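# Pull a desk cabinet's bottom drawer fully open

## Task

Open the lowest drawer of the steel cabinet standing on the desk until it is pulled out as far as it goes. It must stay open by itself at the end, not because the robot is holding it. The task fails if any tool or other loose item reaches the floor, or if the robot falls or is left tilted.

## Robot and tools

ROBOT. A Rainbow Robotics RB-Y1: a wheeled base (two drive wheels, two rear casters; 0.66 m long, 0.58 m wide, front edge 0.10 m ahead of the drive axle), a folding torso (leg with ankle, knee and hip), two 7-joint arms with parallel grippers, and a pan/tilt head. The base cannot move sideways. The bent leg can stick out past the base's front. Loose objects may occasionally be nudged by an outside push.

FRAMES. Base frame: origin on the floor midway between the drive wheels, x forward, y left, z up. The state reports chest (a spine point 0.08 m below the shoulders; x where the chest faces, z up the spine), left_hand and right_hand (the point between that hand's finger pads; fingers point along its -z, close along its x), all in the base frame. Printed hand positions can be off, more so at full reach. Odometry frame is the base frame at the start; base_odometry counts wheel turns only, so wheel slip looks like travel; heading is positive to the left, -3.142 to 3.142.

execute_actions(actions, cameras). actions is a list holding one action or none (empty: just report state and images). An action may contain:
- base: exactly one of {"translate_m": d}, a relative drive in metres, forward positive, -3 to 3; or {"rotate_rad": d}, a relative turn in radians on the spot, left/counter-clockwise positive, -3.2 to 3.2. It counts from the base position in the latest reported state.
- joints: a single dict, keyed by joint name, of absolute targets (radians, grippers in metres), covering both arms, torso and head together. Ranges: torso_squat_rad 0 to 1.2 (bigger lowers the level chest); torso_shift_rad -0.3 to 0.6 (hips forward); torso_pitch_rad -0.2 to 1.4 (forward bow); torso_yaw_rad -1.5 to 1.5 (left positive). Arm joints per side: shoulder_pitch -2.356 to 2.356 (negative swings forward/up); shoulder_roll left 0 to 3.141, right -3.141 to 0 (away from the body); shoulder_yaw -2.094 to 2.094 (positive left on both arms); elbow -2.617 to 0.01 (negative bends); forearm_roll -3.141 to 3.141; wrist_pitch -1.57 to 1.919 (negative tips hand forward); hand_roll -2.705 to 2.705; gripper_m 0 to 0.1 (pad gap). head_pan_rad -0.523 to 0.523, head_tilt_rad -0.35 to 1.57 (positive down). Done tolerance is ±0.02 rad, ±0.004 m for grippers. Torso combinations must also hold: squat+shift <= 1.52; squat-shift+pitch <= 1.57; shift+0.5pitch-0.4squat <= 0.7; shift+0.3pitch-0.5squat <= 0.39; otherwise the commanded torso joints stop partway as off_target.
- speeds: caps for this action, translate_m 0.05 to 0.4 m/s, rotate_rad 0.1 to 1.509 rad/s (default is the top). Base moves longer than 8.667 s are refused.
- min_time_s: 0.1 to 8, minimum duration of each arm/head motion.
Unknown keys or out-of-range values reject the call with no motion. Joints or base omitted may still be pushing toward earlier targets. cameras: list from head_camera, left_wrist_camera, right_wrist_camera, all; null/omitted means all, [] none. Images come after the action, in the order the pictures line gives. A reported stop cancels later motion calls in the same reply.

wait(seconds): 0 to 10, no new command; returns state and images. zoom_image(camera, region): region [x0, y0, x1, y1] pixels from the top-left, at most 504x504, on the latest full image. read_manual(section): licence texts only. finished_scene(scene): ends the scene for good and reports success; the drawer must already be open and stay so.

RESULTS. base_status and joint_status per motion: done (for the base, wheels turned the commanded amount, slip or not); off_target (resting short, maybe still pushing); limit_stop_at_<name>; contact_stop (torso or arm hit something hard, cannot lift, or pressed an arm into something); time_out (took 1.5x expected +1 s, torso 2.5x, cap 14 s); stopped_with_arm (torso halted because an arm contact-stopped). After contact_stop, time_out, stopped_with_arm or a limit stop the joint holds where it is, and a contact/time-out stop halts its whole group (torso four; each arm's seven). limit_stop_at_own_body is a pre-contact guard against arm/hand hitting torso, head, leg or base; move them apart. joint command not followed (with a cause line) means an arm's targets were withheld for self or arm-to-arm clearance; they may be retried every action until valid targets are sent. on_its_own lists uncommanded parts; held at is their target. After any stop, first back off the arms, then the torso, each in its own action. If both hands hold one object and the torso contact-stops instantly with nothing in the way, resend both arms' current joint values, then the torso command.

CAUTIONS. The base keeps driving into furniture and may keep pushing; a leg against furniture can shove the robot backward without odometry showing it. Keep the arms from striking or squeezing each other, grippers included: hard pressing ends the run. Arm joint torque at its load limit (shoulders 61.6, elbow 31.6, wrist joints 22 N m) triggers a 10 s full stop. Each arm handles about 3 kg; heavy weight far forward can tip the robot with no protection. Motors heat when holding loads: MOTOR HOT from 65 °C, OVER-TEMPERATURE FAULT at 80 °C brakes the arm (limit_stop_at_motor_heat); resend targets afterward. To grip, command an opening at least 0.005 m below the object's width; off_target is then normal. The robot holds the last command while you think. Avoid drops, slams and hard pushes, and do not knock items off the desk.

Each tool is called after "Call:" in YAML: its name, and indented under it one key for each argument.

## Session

Call:
execute_actions:
  actions: []

Scene clock: 0.00 s.
base_odometry: x=+0.000 y=+0.000 heading=+0.000 (m, m, rad; odometry frame)
base_status: not commanded
joint_positions: torso_squat_rad=+0.350 torso_shift_rad=+0.000 torso_pitch_rad=-0.001 torso_yaw_rad=+0.001 left_shoulder_pitch_rad=-0.032 left_shoulder_roll_rad=+0.060 left_shoulder_yaw_rad=-0.032 left_elbow_rad=-0.132 left_forearm_roll_rad=-0.033 left_wrist_pitch_rad=+0.054 left_hand_roll_rad=+0.010 left_gripper_m=+0.100 right_shoulder_pitch_rad=+0.039 right_shoulder_roll_rad=-0.021 right_shoulder_yaw_rad=+0.018 right_elbow_rad=-0.151 right_forearm_roll_rad=+0.041 right_wrist_pitch_rad=+0.020 right_hand_roll_rad=+0.049 right_gripper_m=+0.100 head_pan_rad=-0.001 head_tilt_rad=+0.400
joint_status: not commanded
chest: x=-0.2283 y=+0.0004 z=+1.2474 quat_wxyz=(+1.000, +0.000, +0.000, +0.000) (m; base frame)
left_hand: x=-0.1526 y=+0.2642 z=+0.5670 quat_wxyz=(+0.998, +0.031, -0.054, -0.033) (m; base frame)
right_hand: x=-0.1871 y=-0.2354 z=+0.5632 quat_wxyz=(+0.998, -0.013, -0.047, +0.049) (m; base frame)
pictures: head_camera, left_wrist_camera, right_wrist_camera
Images, in order (width x height): head_camera 896x504, left_wrist_camera 644x364, right_wrist_camera 644x364.

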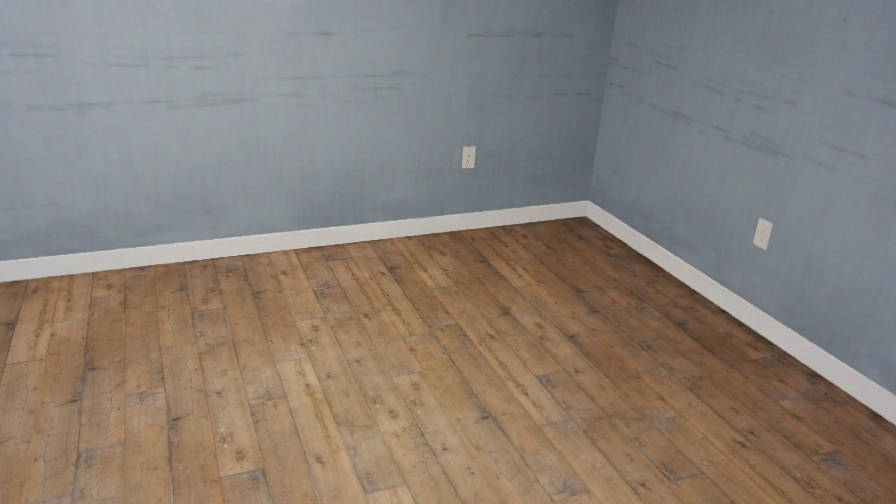

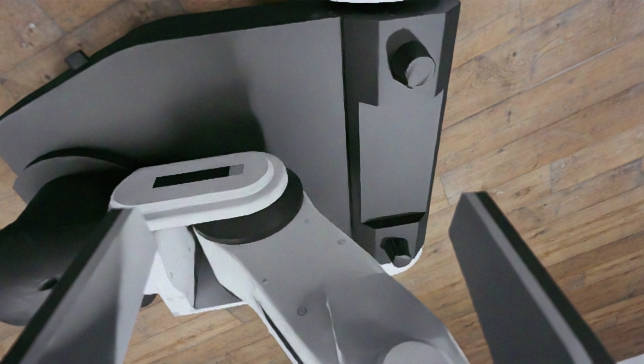

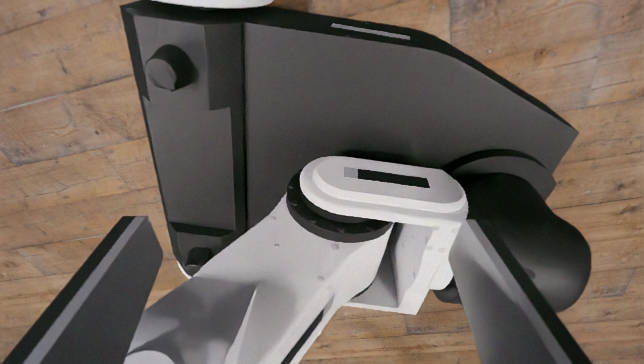

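Call:
execute_actions:
  actions:
    - {"base": {"rotate_rad": -2.7}}
  cameras: ["head_camera"]

Scene clock: 7.93 s.
base_odometry: x=+0.000 y=+0.000 heading=-2.699 (m, m, rad; odometry frame)
base_status: done
joint_positions: torso_squat_rad=+0.350 torso_shift_rad=+0.000 torso_pitch_rad=-0.001 torso_yaw_rad=+0.001 left_shoulder_pitch_rad=-0.032 left_shoulder_roll_rad=+0.060 left_shoulder_yaw_rad=-0.032 left_elbow_rad=-0.132 left_forearm_roll_rad=-0.033 left_wrist_pitch_rad=+0.054 left_hand_roll_rad=+0.010 left_gripper_m=+0.100 right_shoulder_pitch_rad=+0.039 right_shoulder_roll_rad=-0.021 right_shoulder_yaw_rad=+0.018 right_elbow_rad=-0.151 right_forearm_roll_rad=+0.041 right_wrist_pitch_rad=+0.020 right_hand_roll_rad=+0.049 right_gripper_m=+0.100 head_pan_rad=-0.001 head_tilt_rad=+0.400
joint_status: not commanded
chest: x=-0.2284 y=+0.0004 z=+1.2474 quat_wxyz=(+1.000, +0.000, +0.000, +0.000) (m; base frame)
left_hand: x=-0.1526 y=+0.2642 z=+0.5670 quat_wxyz=(+0.998, +0.031, -0.054, -0.033) (m; base frame)
right_hand: x=-0.1872 y=-0.2354 z=+0.5632 quat_wxyz=(+0.998, -0.013, -0.047, +0.049) (m; base frame)
pictures: head_camera
Images, in order (width x height): head_camera 896x504.

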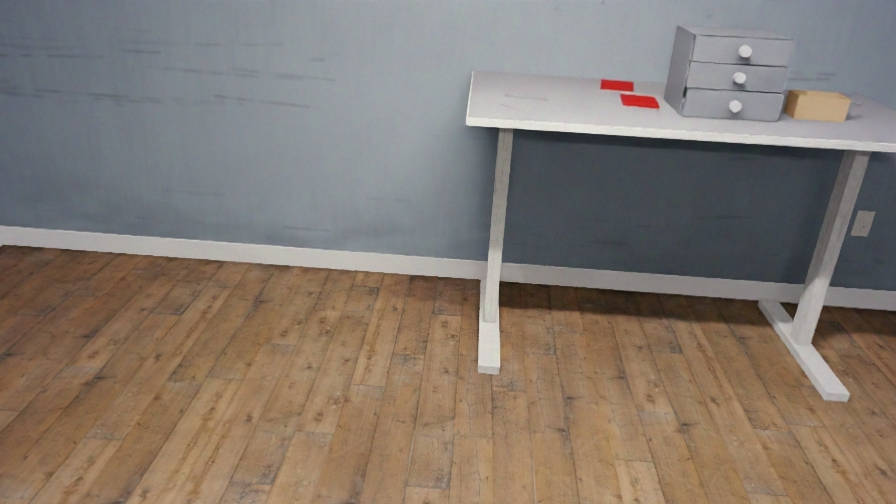

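Call:
zoom_image:
  camera: "head_camera"
  region: [580, 10, 896, 160]

Call:
zoom_image:
  camera: "head_camera"
  region: [440, 50, 896, 420]

Region (580, 10, 896, 160) of head_camera's 896x504 image, scaled by 1.595, with more detail than that image has; it fills the top 239 rows of this view, and the rest is white.

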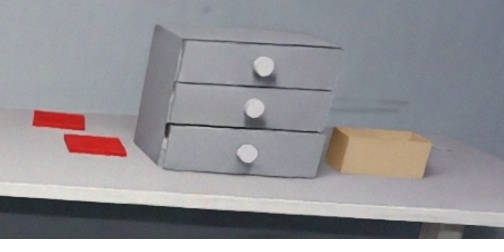

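Region (440, 50, 896, 420) of head_camera's 896x504 image, scaled by 1.105, with more detail than that image has; it fills the top 409 rows of this view, and the rest is white.

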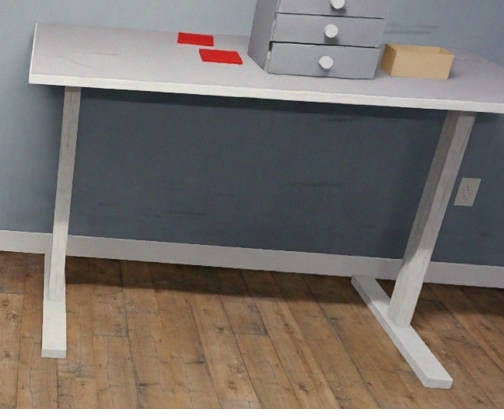

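Call:
execute_actions:
  actions:
    - {"base": {"rotate_rad": -0.41}, "joints": {"head_tilt_rad": 0.3}}
  cameras: ["head_camera"]

Call:
execute_actions:
  actions:
    - {"base": {"translate_m": 1.2}, "joints": {"head_tilt_rad": 0.5}}
  cameras: ["head_camera"]

Scene clock: 29.97 s.
base_odometry: x=+0.000 y=+0.000 heading=-3.109 (m, m, rad; odometry frame)
base_status: done
joint_positions: torso_squat_rad=+0.350 torso_shift_rad=+0.000 torso_pitch_rad=-0.001 torso_yaw_rad=+0.001 left_shoulder_pitch_rad=-0.032 left_shoulder_roll_rad=+0.060 left_shoulder_yaw_rad=-0.032 left_elbow_rad=-0.132 left_forearm_roll_rad=-0.033 left_wrist_pitch_rad=+0.054 left_hand_roll_rad=+0.010 left_gripper_m=+0.100 right_shoulder_pitch_rad=+0.039 right_shoulder_roll_rad=-0.021 right_shoulder_yaw_rad=+0.018 right_elbow_rad=-0.151 right_forearm_roll_rad=+0.041 right_wrist_pitch_rad=+0.020 right_hand_roll_rad=+0.049 right_gripper_m=+0.100 head_pan_rad=-0.001 head_tilt_rad=+0.300
joint_status: all done
chest: x=-0.2284 y=+0.0004 z=+1.2474 quat_wxyz=(+1.000, +0.000, +0.000, +0.000) (m; base frame)
left_hand: x=-0.1526 y=+0.2642 z=+0.5670 quat_wxyz=(+0.998, +0.031, -0.054, -0.033) (m; base frame)
right_hand: x=-0.1872 y=-0.2354 z=+0.5632 quat_wxyz=(+0.998, -0.013, -0.047, +0.049) (m; base frame)
pictures: head_camera
Images, in order (width x height): head_camera 896x504.

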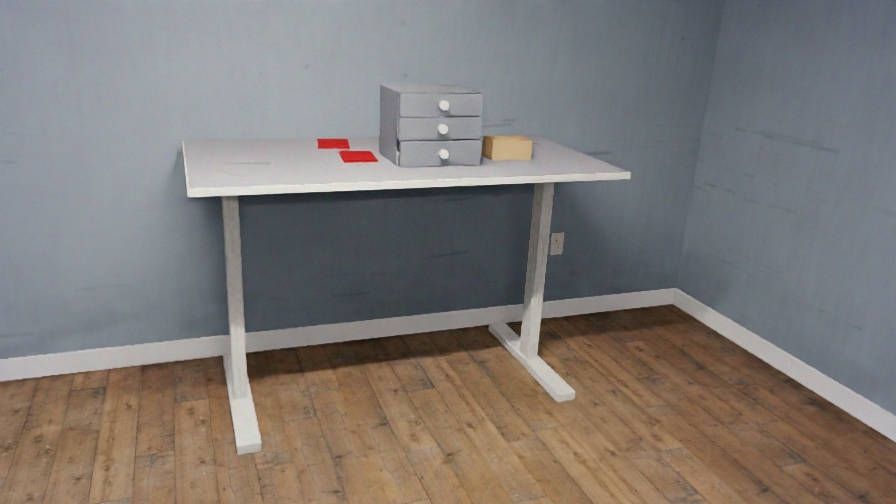

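Scene clock: 34.30 s.
base_odometry: x=-1.199 y=-0.038 heading=-3.110 (m, m, rad; odometry frame)
base_status: done
joint_positions: torso_squat_rad=+0.350 torso_shift_rad=+0.000 torso_pitch_rad=-0.001 torso_yaw_rad=+0.001 left_shoulder_pitch_rad=-0.032 left_shoulder_roll_rad=+0.060 left_shoulder_yaw_rad=-0.032 left_elbow_rad=-0.132 left_forearm_roll_rad=-0.033 left_wrist_pitch_rad=+0.054 left_hand_roll_rad=+0.010 left_gripper_m=+0.100 right_shoulder_pitch_rad=+0.039 right_shoulder_roll_rad=-0.021 right_shoulder_yaw_rad=+0.018 right_elbow_rad=-0.151 right_forearm_roll_rad=+0.041 right_wrist_pitch_rad=+0.020 right_hand_roll_rad=+0.049 right_gripper_m=+0.100 head_pan_rad=-0.001 head_tilt_rad=+0.500
joint_status: all done
chest: x=-0.2283 y=+0.0004 z=+1.2474 quat_wxyz=(+1.000, +0.000, +0.000, +0.000) (m; base frame)
left_hand: x=-0.1526 y=+0.2642 z=+0.5670 quat_wxyz=(+0.998, +0.031, -0.054, -0.033) (m; base frame)
right_hand: x=-0.1871 y=-0.2354 z=+0.5632 quat_wxyz=(+0.998, -0.013, -0.047, +0.049) (m; base frame)
pictures: head_camera
Images, in order (width x height): head_camera 896x504.

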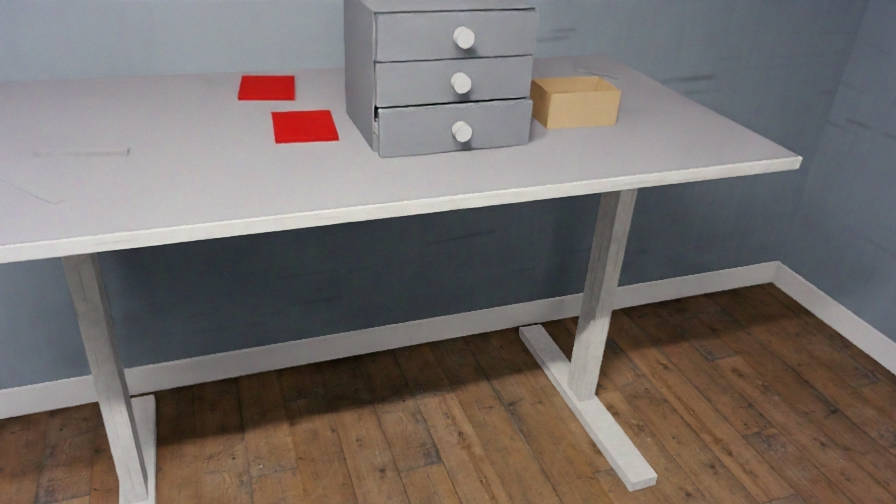

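Call:
zoom_image:
  camera: "head_camera"
  region: [330, 0, 640, 200]

Region (330, 0, 640, 200) of head_camera's 896x504 image, scaled by 1.626, with more detail than that image has; it fills the top 325 rows of this view, and the rest is white.

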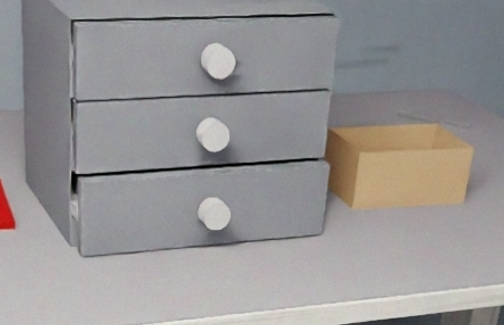

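Call:
execute_actions:
  actions:
    - {"base": {"translate_m": 0.52}, "joints": {"head_tilt_rad": 0.6}}
  cameras: ["head_camera"]

Scene clock: 87.40 s.
base_odometry: x=-1.719 y=-0.055 heading=-3.111 (m, m, rad; odometry frame)
base_status: done
joint_positions: torso_squat_rad=+0.350 torso_shift_rad=+0.000 torso_pitch_rad=-0.001 torso_yaw_rad=+0.001 left_shoulder_pitch_rad=-0.032 left_shoulder_roll_rad=+0.060 left_shoulder_yaw_rad=-0.032 left_elbow_rad=-0.132 left_forearm_roll_rad=-0.033 left_wrist_pitch_rad=+0.054 left_hand_roll_rad=+0.010 left_gripper_m=+0.100 right_shoulder_pitch_rad=+0.039 right_shoulder_roll_rad=-0.021 right_shoulder_yaw_rad=+0.018 right_elbow_rad=-0.151 right_forearm_roll_rad=+0.041 right_wrist_pitch_rad=+0.020 right_hand_roll_rad=+0.049 right_gripper_m=+0.100 head_pan_rad=-0.001 head_tilt_rad=+0.600
joint_status: all done
chest: x=-0.2283 y=+0.0004 z=+1.2474 quat_wxyz=(+1.000, +0.000, +0.000, +0.000) (m; base frame)
left_hand: x=-0.1526 y=+0.2642 z=+0.5670 quat_wxyz=(+0.998, +0.031, -0.054, -0.033) (m; base frame)
right_hand: x=-0.1871 y=-0.2354 z=+0.5632 quat_wxyz=(+0.998, -0.013, -0.047, +0.049) (m; base frame)
pictures: head_camera
Images, in order (width x height): head_camera 896x504.

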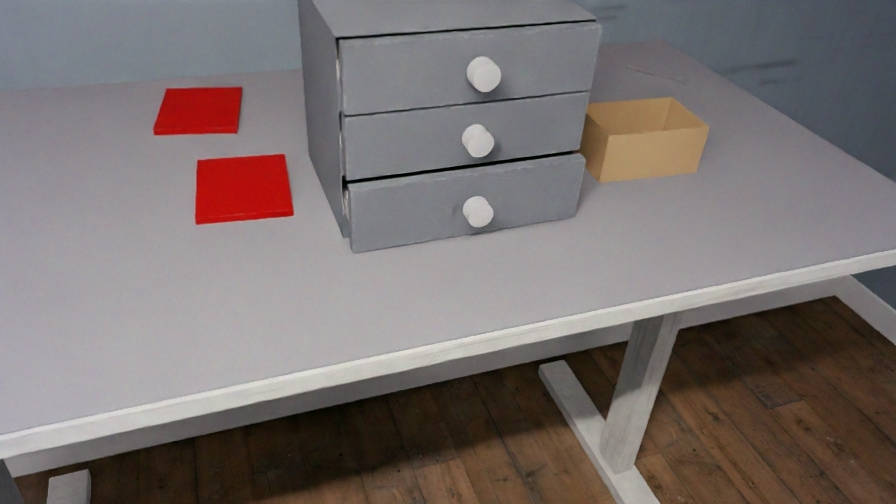

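Call:
execute_actions:
  actions:
    - {"base": {"rotate_rad": 0.3}, "joints": {"head_tilt_rad": 0.6, "head_pan_rad": 0.0, "right_shoulder_pitch_rad": 0.0, "right_shoulder_roll_rad": -0.05, "right_shoulder_yaw_rad": 0.0, "right_elbow_rad": -1.94, "right_forearm_roll_rad": 0.0, "right_wrist_pitch_rad": 0.893, "right_hand_roll_rad": 1.571}}
  cameras: ["head_camera", "right_wrist_camera"]

Scene clock: 116.80 s.
base_odometry: x=-1.719 y=-0.055 heading=-2.811 (m, m, rad; odometry frame)
base_status: done
joint_positions: torso_squat_rad=+0.350 torso_shift_rad=+0.000 torso_pitch_rad=-0.001 torso_yaw_rad=+0.001 left_shoulder_pitch_rad=-0.032 left_shoulder_roll_rad=+0.060 left_shoulder_yaw_rad=-0.032 left_elbow_rad=-0.132 left_forearm_roll_rad=-0.033 left_wrist_pitch_rad=+0.054 left_hand_roll_rad=+0.010 left_gripper_m=+0.100 right_shoulder_pitch_rad=+0.000 right_shoulder_roll_rad=-0.050 right_shoulder_yaw_rad=+0.000 right_elbow_rad=-1.940 right_forearm_roll_rad=+0.000 right_wrist_pitch_rad=+0.893 right_hand_roll_rad=+1.571 right_gripper_m=+0.100 head_pan_rad=+0.000 head_tilt_rad=+0.600
joint_status: all done
chest: x=-0.2283 y=+0.0004 z=+1.2474 quat_wxyz=(+1.000, +0.000, +0.000, +0.000) (m; base frame)
left_hand: x=-0.1526 y=+0.2642 z=+0.5670 quat_wxyz=(+0.998, +0.031, -0.054, -0.033) (m; base frame)
right_hand: x=+0.2527 y=-0.2354 z=+1.0004 quat_wxyz=(+0.603, -0.369, -0.339, +0.621) (m; base frame)
pictures: head_camera, right_wrist_camera
Images, in order (width x height): head_camera 896x504, right_wrist_camera 644x364.

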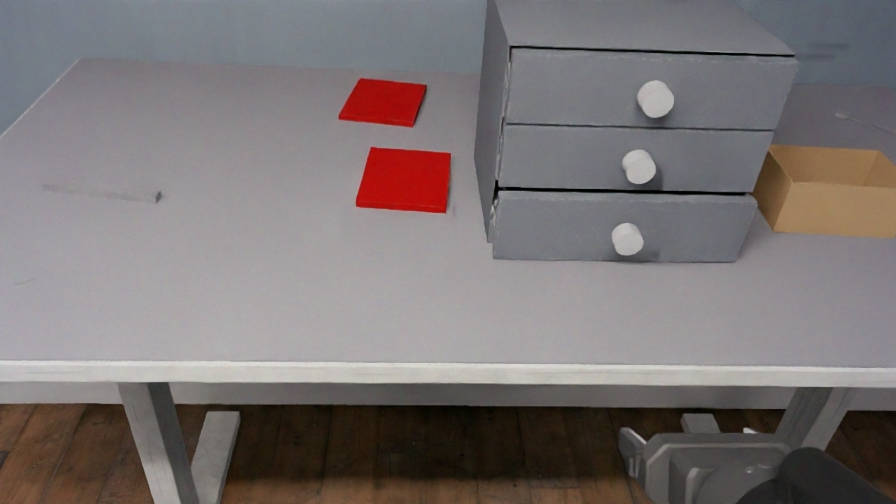

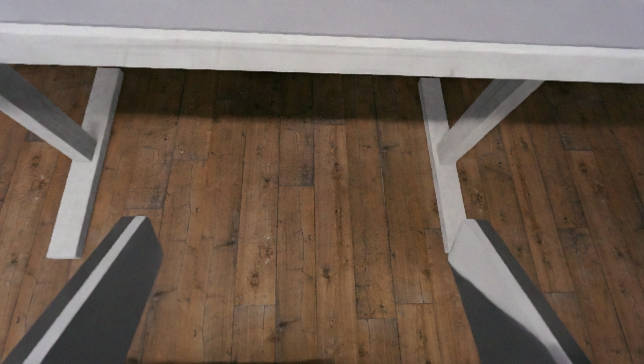

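Call:
execute_actions:
  actions:
    - {"base": {"translate_m": 0.2}, "joints": {"head_tilt_rad": 0.8, "head_pan_rad": -0.4}, "speeds": {"translate_m": 0.25}}
  cameras: ["head_camera", "right_wrist_camera"]

Scene clock: 144.73 s.
base_odometry: x=-1.908 y=-0.120 heading=-2.810 (m, m, rad; odometry frame)
base_status: done
joint_positions: torso_squat_rad=+0.350 torso_shift_rad=+0.000 torso_pitch_rad=-0.001 torso_yaw_rad=+0.001 left_shoulder_pitch_rad=-0.032 left_shoulder_roll_rad=+0.060 left_shoulder_yaw_rad=-0.032 left_elbow_rad=-0.132 left_forearm_roll_rad=-0.033 left_wrist_pitch_rad=+0.054 left_hand_roll_rad=+0.010 left_gripper_m=+0.100 right_shoulder_pitch_rad=+0.000 right_shoulder_roll_rad=-0.050 right_shoulder_yaw_rad=+0.000 right_elbow_rad=-1.940 right_forearm_roll_rad=+0.000 right_wrist_pitch_rad=+0.893 right_hand_roll_rad=+1.571 right_gripper_m=+0.100 head_pan_rad=-0.400 head_tilt_rad=+0.800
joint_status: all done
chest: x=-0.2283 y=+0.0004 z=+1.2474 quat_wxyz=(+1.000, +0.000, +0.000, +0.000) (m; base frame)
left_hand: x=-0.1526 y=+0.2642 z=+0.5670 quat_wxyz=(+0.998, +0.031, -0.054, -0.033) (m; base frame)
right_hand: x=+0.2527 y=-0.2354 z=+1.0003 quat_wxyz=(+0.603, -0.369, -0.339, +0.621) (m; base frame)
pictures: head_camera, right_wrist_camera
Images, in order (width x height): head_camera 896x504, right_wrist_camera 644x364.

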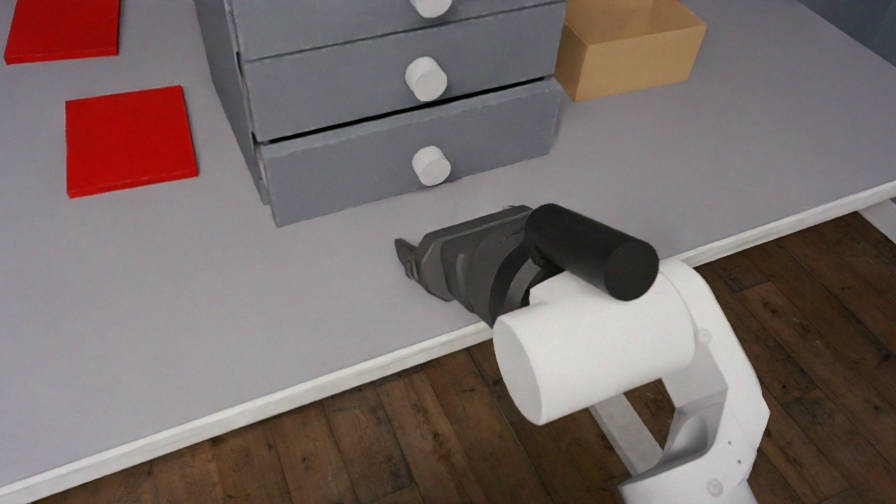

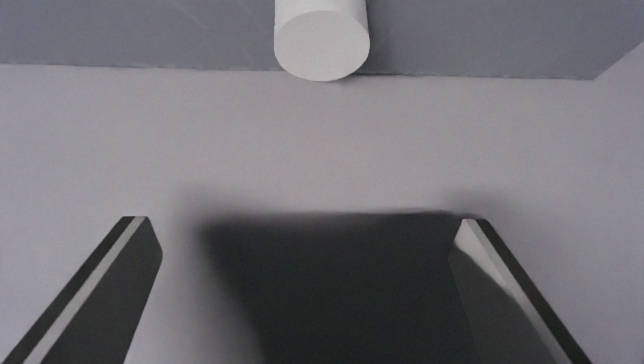

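Call:
execute_actions:
  actions:
    - {"base": {"translate_m": 0.062}, "joints": {"right_shoulder_yaw_rad": -0.018}, "speeds": {"translate_m": 0.15}}
  cameras: ["head_camera", "right_wrist_camera"]

Scene clock: 161.53 s.
base_odometry: x=-1.967 y=-0.140 heading=-2.809 (m, m, rad; odometry frame)
base_status: done
joint_positions: torso_squat_rad=+0.350 torso_shift_rad=+0.000 torso_pitch_rad=-0.001 torso_yaw_rad=+0.001 left_shoulder_pitch_rad=-0.032 left_shoulder_roll_rad=+0.060 left_shoulder_yaw_rad=-0.032 left_elbow_rad=-0.132 left_forearm_roll_rad=-0.033 left_wrist_pitch_rad=+0.054 left_hand_roll_rad=+0.010 left_gripper_m=+0.100 right_shoulder_pitch_rad=+0.000 right_shoulder_roll_rad=-0.050 right_shoulder_yaw_rad=-0.018 right_elbow_rad=-1.940 right_forearm_roll_rad=+0.000 right_wrist_pitch_rad=+0.893 right_hand_roll_rad=+1.571 right_gripper_m=+0.100 head_pan_rad=-0.400 head_tilt_rad=+0.800
joint_status: all done
chest: x=-0.2283 y=+0.0004 z=+1.2474 quat_wxyz=(+1.000, +0.000, +0.000, +0.000) (m; base frame)
left_hand: x=-0.1526 y=+0.2642 z=+0.5670 quat_wxyz=(+0.998, +0.031, -0.054, -0.033) (m; base frame)
right_hand: x=+0.2527 y=-0.2440 z=+1.0008 quat_wxyz=(+0.608, -0.372, -0.336, +0.616) (m; base frame)
pictures: head_camera, right_wrist_camera
Images, in order (width x height): head_camera 896x504, right_wrist_camera 644x364.

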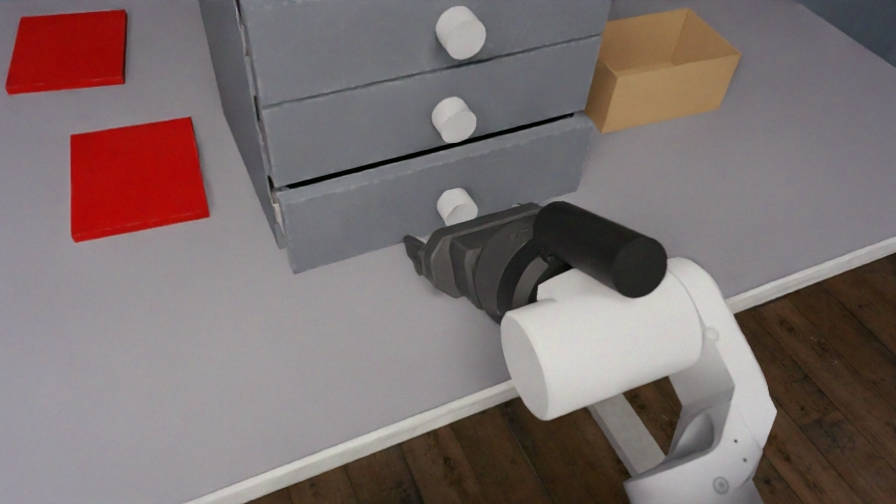

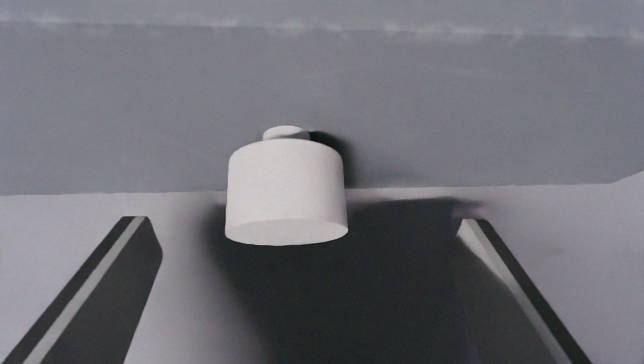

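Call:
execute_actions:
  actions:
    - {"base": {"translate_m": 0.026}, "joints": {"right_shoulder_yaw_rad": -0.006, "right_elbow_rad": -1.964, "right_wrist_pitch_rad": 0.917, "right_gripper_m": 0.07}, "speeds": {"translate_m": 0.08}}
  cameras: ["head_camera", "right_wrist_camera"]

Scene clock: 167.13 s.
base_odometry: x=-1.992 y=-0.148 heading=-2.808 (m, m, rad; odometry frame)
base_status: done
joint_positions: torso_squat_rad=+0.350 torso_shift_rad=+0.000 torso_pitch_rad=-0.001 torso_yaw_rad=+0.001 left_shoulder_pitch_rad=-0.032 left_shoulder_roll_rad=+0.060 left_shoulder_yaw_rad=-0.032 left_elbow_rad=-0.132 left_forearm_roll_rad=-0.033 left_wrist_pitch_rad=+0.054 left_hand_roll_rad=+0.010 left_gripper_m=+0.100 right_shoulder_pitch_rad=+0.000 right_shoulder_roll_rad=-0.050 right_shoulder_yaw_rad=-0.006 right_elbow_rad=-1.964 right_forearm_roll_rad=+0.000 right_wrist_pitch_rad=+0.917 right_hand_roll_rad=+1.571 right_gripper_m=+0.070 head_pan_rad=-0.400 head_tilt_rad=+0.800
joint_status: all done
chest: x=-0.2283 y=+0.0004 z=+1.2474 quat_wxyz=(+1.000, +0.000, +0.000, +0.000) (m; base frame)
left_hand: x=-0.1526 y=+0.2642 z=+0.5670 quat_wxyz=(+0.998, +0.031, -0.054, -0.033) (m; base frame)
right_hand: x=+0.2511 y=-0.2383 z=+1.0064 quat_wxyz=(+0.605, -0.370, -0.337, +0.619) (m; base frame)
pictures: head_camera, right_wrist_camera
Images, in order (width x height): head_camera 896x504, right_wrist_camera 644x364.

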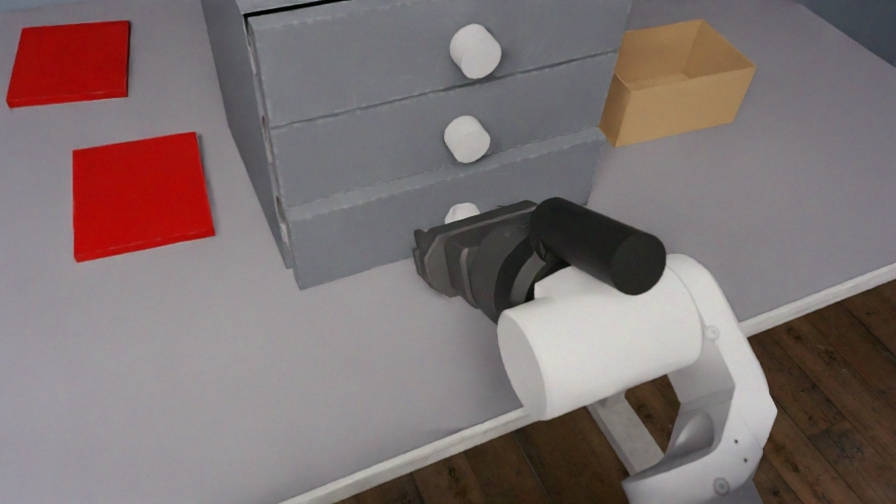

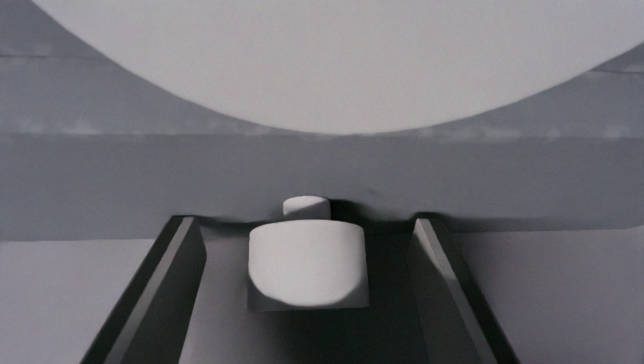

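Knob is centered between the fingers. Closing the gripper.

Call:
execute_actions:
  actions:
    - {"joints": {"right_gripper_m": 0.02}}
  cameras: ["right_wrist_camera"]

Call:
execute_actions:
  actions:
    - {"base": {"translate_m": -0.15}, "joints": {"right_shoulder_yaw_rad": -0.018, "right_gripper_m": 0.02}, "speeds": {"translate_m": 0.12}, "min_time_s": 1.6}
  cameras: ["head_camera", "right_wrist_camera"]

Scene clock: 171.73 s.
base_odometry: x=-1.992 y=-0.148 heading=-2.808 (m, m, rad; odometry frame)
base_status: not commanded
joint_positions: torso_squat_rad=+0.350 torso_shift_rad=+0.000 torso_pitch_rad=-0.001 torso_yaw_rad=+0.001 left_shoulder_pitch_rad=-0.032 left_shoulder_roll_rad=+0.060 left_shoulder_yaw_rad=-0.032 left_elbow_rad=-0.132 left_forearm_roll_rad=-0.033 left_wrist_pitch_rad=+0.054 left_hand_roll_rad=+0.010 left_gripper_m=+0.100 right_shoulder_pitch_rad=+0.000 right_shoulder_roll_rad=-0.050 right_shoulder_yaw_rad=-0.006 right_elbow_rad=-1.964 right_forearm_roll_rad=+0.000 right_wrist_pitch_rad=+0.917 right_hand_roll_rad=+1.571 right_gripper_m=+0.031 head_pan_rad=-0.400 head_tilt_rad=+0.800
joint_status: right_gripper_m off_target (ended at +0.031, target +0.020)
chest: x=-0.2283 y=+0.0004 z=+1.2474 quat_wxyz=(+1.000, +0.000, +0.000, +0.000) (m; base frame)
left_hand: x=-0.1526 y=+0.2642 z=+0.5670 quat_wxyz=(+0.998, +0.031, -0.054, -0.033) (m; base frame)
right_hand: x=+0.2511 y=-0.2383 z=+1.0064 quat_wxyz=(+0.605, -0.370, -0.337, +0.619) (m; base frame)
pictures: right_wrist_camera
Images, in order (width x height): right_wrist_camera 644x364.

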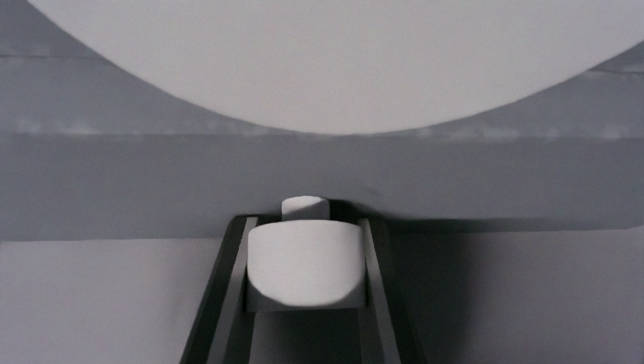

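Scene clock: 173.83 s.
base_odometry: x=-1.850 y=-0.099 heading=-2.809 (m, m, rad; odometry frame)
base_status: done
joint_positions: torso_squat_rad=+0.350 torso_shift_rad=+0.000 torso_pitch_rad=-0.001 torso_yaw_rad=+0.001 left_shoulder_pitch_rad=-0.032 left_shoulder_roll_rad=+0.060 left_shoulder_yaw_rad=-0.032 left_elbow_rad=-0.132 left_forearm_roll_rad=-0.033 left_wrist_pitch_rad=+0.054 left_hand_roll_rad=+0.010 left_gripper_m=+0.100 right_shoulder_pitch_rad=+0.000 right_shoulder_roll_rad=-0.050 right_shoulder_yaw_rad=-0.017 right_elbow_rad=-1.964 right_forearm_roll_rad=+0.000 right_wrist_pitch_rad=+0.917 right_hand_roll_rad=+1.571 right_gripper_m=+0.031 head_pan_rad=-0.400 head_tilt_rad=+0.800
joint_status: right_gripper_m off_target (ended at +0.031, target +0.020); the others done
chest: x=-0.2284 y=+0.0004 z=+1.2474 quat_wxyz=(+1.000, +0.000, +0.000, +0.000) (m; base frame)
left_hand: x=-0.1526 y=+0.2642 z=+0.5670 quat_wxyz=(+0.998, +0.031, -0.054, -0.033) (m; base frame)
right_hand: x=+0.2509 y=-0.2437 z=+1.0065 quat_wxyz=(+0.608, -0.372, -0.335, +0.616) (m; base frame)
pictures: head_camera, right_wrist_camera
Images, in order (width x height): head_camera 896x504, right_wrist_camera 644x364.

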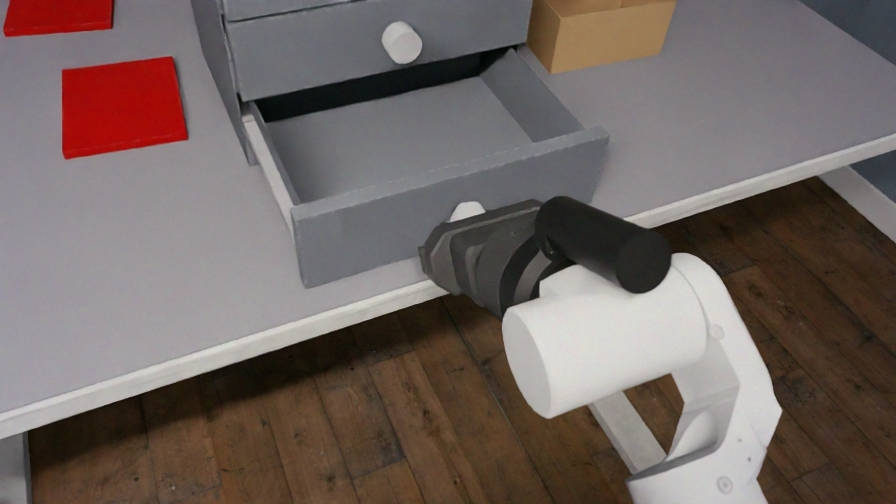

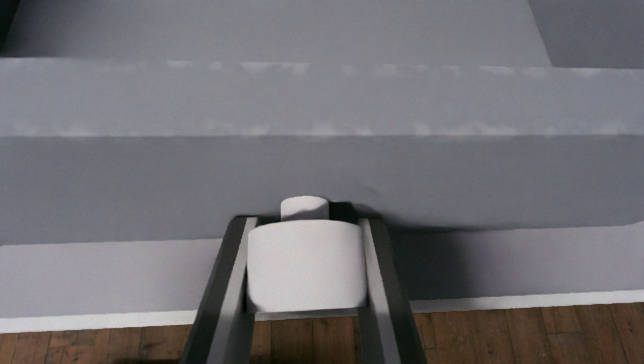

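Call:
execute_actions:
  actions:
    - {"base": {"translate_m": -0.032}, "joints": {"right_gripper_m": 0.02}, "speeds": {"translate_m": 0.05}}
  cameras: ["head_camera", "right_wrist_camera"]

Scene clock: 178.93 s.
base_odometry: x=-1.820 y=-0.089 heading=-2.809 (m, m, rad; odometry frame)
base_status: done
joint_positions: torso_squat_rad=+0.350 torso_shift_rad=+0.000 torso_pitch_rad=-0.001 torso_yaw_rad=+0.001 left_shoulder_pitch_rad=-0.032 left_shoulder_roll_rad=+0.060 left_shoulder_yaw_rad=-0.032 left_elbow_rad=-0.132 left_forearm_roll_rad=-0.033 left_wrist_pitch_rad=+0.054 left_hand_roll_rad=+0.010 left_gripper_m=+0.100 right_shoulder_pitch_rad=+0.000 right_shoulder_roll_rad=-0.050 right_shoulder_yaw_rad=-0.018 right_elbow_rad=-1.964 right_forearm_roll_rad=+0.000 right_wrist_pitch_rad=+0.917 right_hand_roll_rad=+1.571 right_gripper_m=+0.031 head_pan_rad=-0.400 head_tilt_rad=+0.800
joint_status: right_gripper_m off_target (ended at +0.031, target +0.020)
chest: x=-0.2283 y=+0.0003 z=+1.2474 quat_wxyz=(+1.000, +0.000, +0.000, +0.000) (m; base frame)
left_hand: x=-0.1526 y=+0.2642 z=+0.5671 quat_wxyz=(+0.998, +0.031, -0.054, -0.033) (m; base frame)
right_hand: x=+0.2508 y=-0.2443 z=+1.0065 quat_wxyz=(+0.609, -0.372, -0.335, +0.616) (m; base frame)
pictures: head_camera, right_wrist_camera
Images, in order (width x height): head_camera 896x504, right_wrist_camera 644x364.

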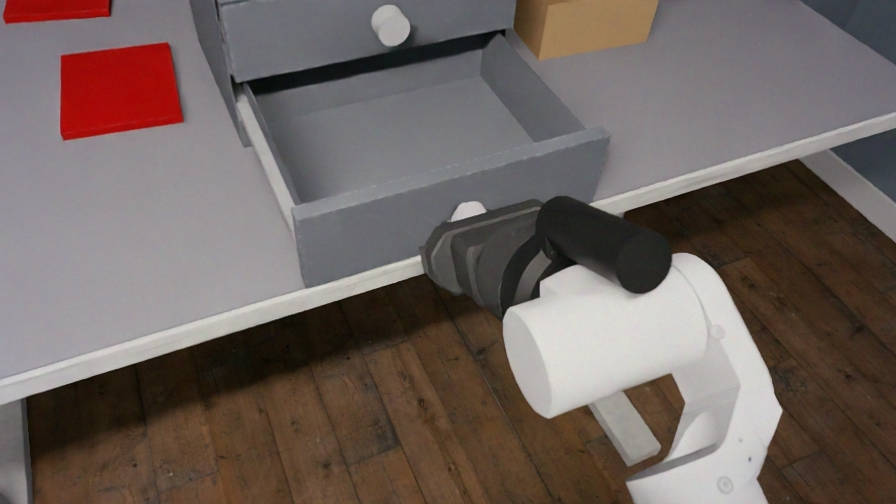

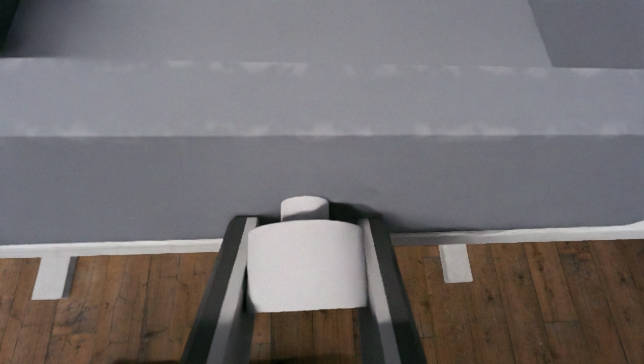

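Call:
execute_actions:
  actions:
    - {"base": {"translate_m": -0.01}, "joints": {"right_gripper_m": 0.02}, "speeds": {"translate_m": 0.05}}
  cameras: ["right_wrist_camera"]

Scene clock: 183.90 s.
base_odometry: x=-1.811 y=-0.086 heading=-2.808 (m, m, rad; odometry frame)
base_status: done
joint_positions: torso_squat_rad=+0.350 torso_shift_rad=+0.000 torso_pitch_rad=+0.000 torso_yaw_rad=+0.001 left_shoulder_pitch_rad=-0.032 left_shoulder_roll_rad=+0.060 left_shoulder_yaw_rad=-0.032 left_elbow_rad=-0.132 left_forearm_roll_rad=-0.033 left_wrist_pitch_rad=+0.054 left_hand_roll_rad=+0.010 left_gripper_m=+0.100 right_shoulder_pitch_rad=-0.001 right_shoulder_roll_rad=-0.051 right_shoulder_yaw_rad=-0.019 right_elbow_rad=-1.964 right_forearm_roll_rad=+0.000 right_wrist_pitch_rad=+0.917 right_hand_roll_rad=+1.571 right_gripper_m=+0.031 head_pan_rad=-0.400 head_tilt_rad=+0.800
joint_status: right_gripper_m off_target (ended at +0.031, target +0.020)
chest: x=-0.2280 y=+0.0003 z=+1.2474 quat_wxyz=(+1.000, +0.000, +0.000, +0.000) (m; base frame)
left_hand: x=-0.1526 y=+0.2642 z=+0.5671 quat_wxyz=(+0.998, +0.031, -0.053, -0.033) (m; base frame)
right_hand: x=+0.2515 y=-0.2445 z=+1.0070 quat_wxyz=(+0.608, -0.373, -0.335, +0.615) (m; base frame)
pictures: right_wrist_camera
Images, in order (width x height): right_wrist_camera 644x364.

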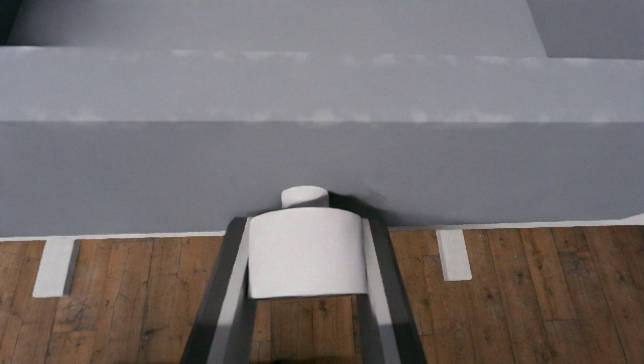

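The knob moved a few millimetres in the grip and the arm is now under load, so the drawer is at its end stop. I'll release and back away.

Call:
execute_actions:
  actions:
    - {"joints": {"right_gripper_m": 0.07}}
  cameras: []

Call:
execute_actions:
  actions:
    - {"base": {"translate_m": -0.06}, "speeds": {"translate_m": 0.15}}
  cameras: ["head_camera", "right_wrist_camera"]

Scene clock: 187.10 s.
base_odometry: x=-1.811 y=-0.086 heading=-2.808 (m, m, rad; odometry frame)
base_status: not commanded
joint_positions: torso_squat_rad=+0.350 torso_shift_rad=+0.000 torso_pitch_rad=-0.001 torso_yaw_rad=+0.001 left_shoulder_pitch_rad=-0.032 left_shoulder_roll_rad=+0.060 left_shoulder_yaw_rad=-0.032 left_elbow_rad=-0.132 left_forearm_roll_rad=-0.033 left_wrist_pitch_rad=+0.054 left_hand_roll_rad=+0.010 left_gripper_m=+0.100 right_shoulder_pitch_rad=+0.000 right_shoulder_roll_rad=-0.050 right_shoulder_yaw_rad=-0.018 right_elbow_rad=-1.964 right_forearm_roll_rad=+0.000 right_wrist_pitch_rad=+0.917 right_hand_roll_rad=+1.571 right_gripper_m=+0.070 head_pan_rad=-0.400 head_tilt_rad=+0.800
joint_status: all done
chest: x=-0.2283 y=+0.0004 z=+1.2474 quat_wxyz=(+1.000, +0.000, +0.000, +0.000) (m; base frame)
left_hand: x=-0.1527 y=+0.2642 z=+0.5670 quat_wxyz=(+0.998, +0.031, -0.054, -0.033) (m; base frame)
right_hand: x=+0.2511 y=-0.2442 z=+1.0068 quat_wxyz=(+0.608, -0.372, -0.335, +0.615) (m; base frame)
pictures: none
No camera images: the call's "cameras" was empty. Leave "cameras" out to get every camera's image.

Scene clock: 188.40 s.
base_odometry: x=-1.754 y=-0.066 heading=-2.806 (m, m, rad; odometry frame)
base_status: done
joint_positions: torso_squat_rad=+0.350 torso_shift_rad=+0.000 torso_pitch_rad=-0.001 torso_yaw_rad=+0.001 left_shoulder_pitch_rad=-0.032 left_shoulder_roll_rad=+0.060 left_shoulder_yaw_rad=-0.032 left_elbow_rad=-0.132 left_forearm_roll_rad=-0.033 left_wrist_pitch_rad=+0.054 left_hand_roll_rad=+0.010 left_gripper_m=+0.100 right_shoulder_pitch_rad=+0.000 right_shoulder_roll_rad=-0.050 right_shoulder_yaw_rad=-0.018 right_elbow_rad=-1.964 right_forearm_roll_rad=+0.000 right_wrist_pitch_rad=+0.917 right_hand_roll_rad=+1.571 right_gripper_m=+0.070 head_pan_rad=-0.400 head_tilt_rad=+0.800
joint_status: not commanded
chest: x=-0.2283 y=+0.0004 z=+1.2474 quat_wxyz=(+1.000, +0.000, +0.000, +0.000) (m; base frame)
left_hand: x=-0.1526 y=+0.2642 z=+0.5670 quat_wxyz=(+0.998, +0.031, -0.054, -0.033) (m; base frame)
right_hand: x=+0.2510 y=-0.2441 z=+1.0068 quat_wxyz=(+0.608, -0.372, -0.335, +0.615) (m; base frame)
pictures: head_camera, right_wrist_camera
Images, in order (width x height): head_camera 896x504, right_wrist_camera 644x364.

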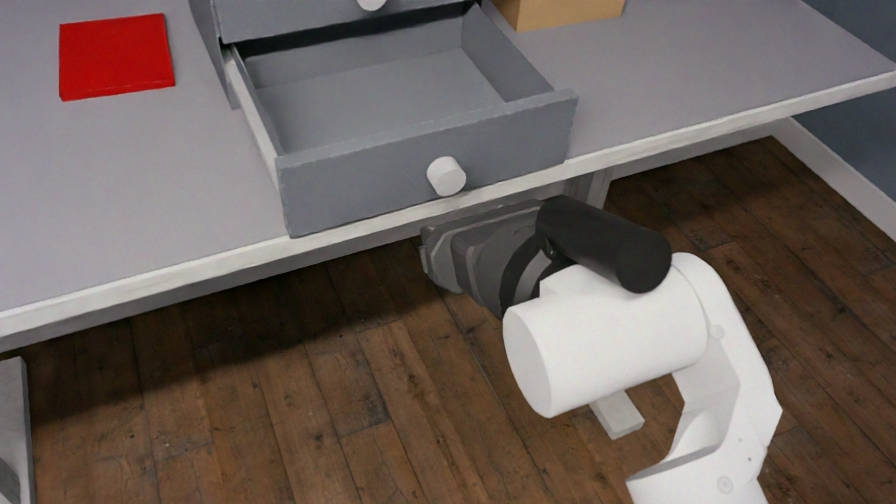

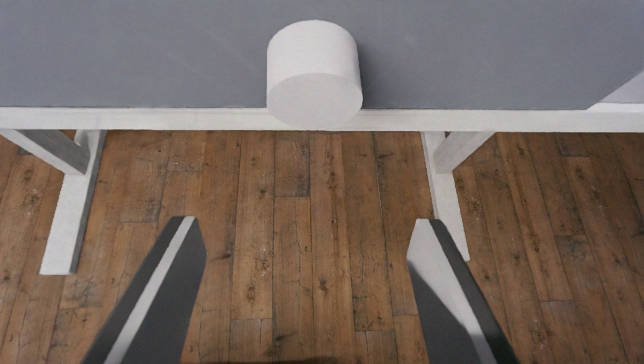

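The drawer is fully out and the hand is clear of it, so I'm ending scene 2.

Call:
finished_scene:
  scene: 2

The scene is finished: the task was done.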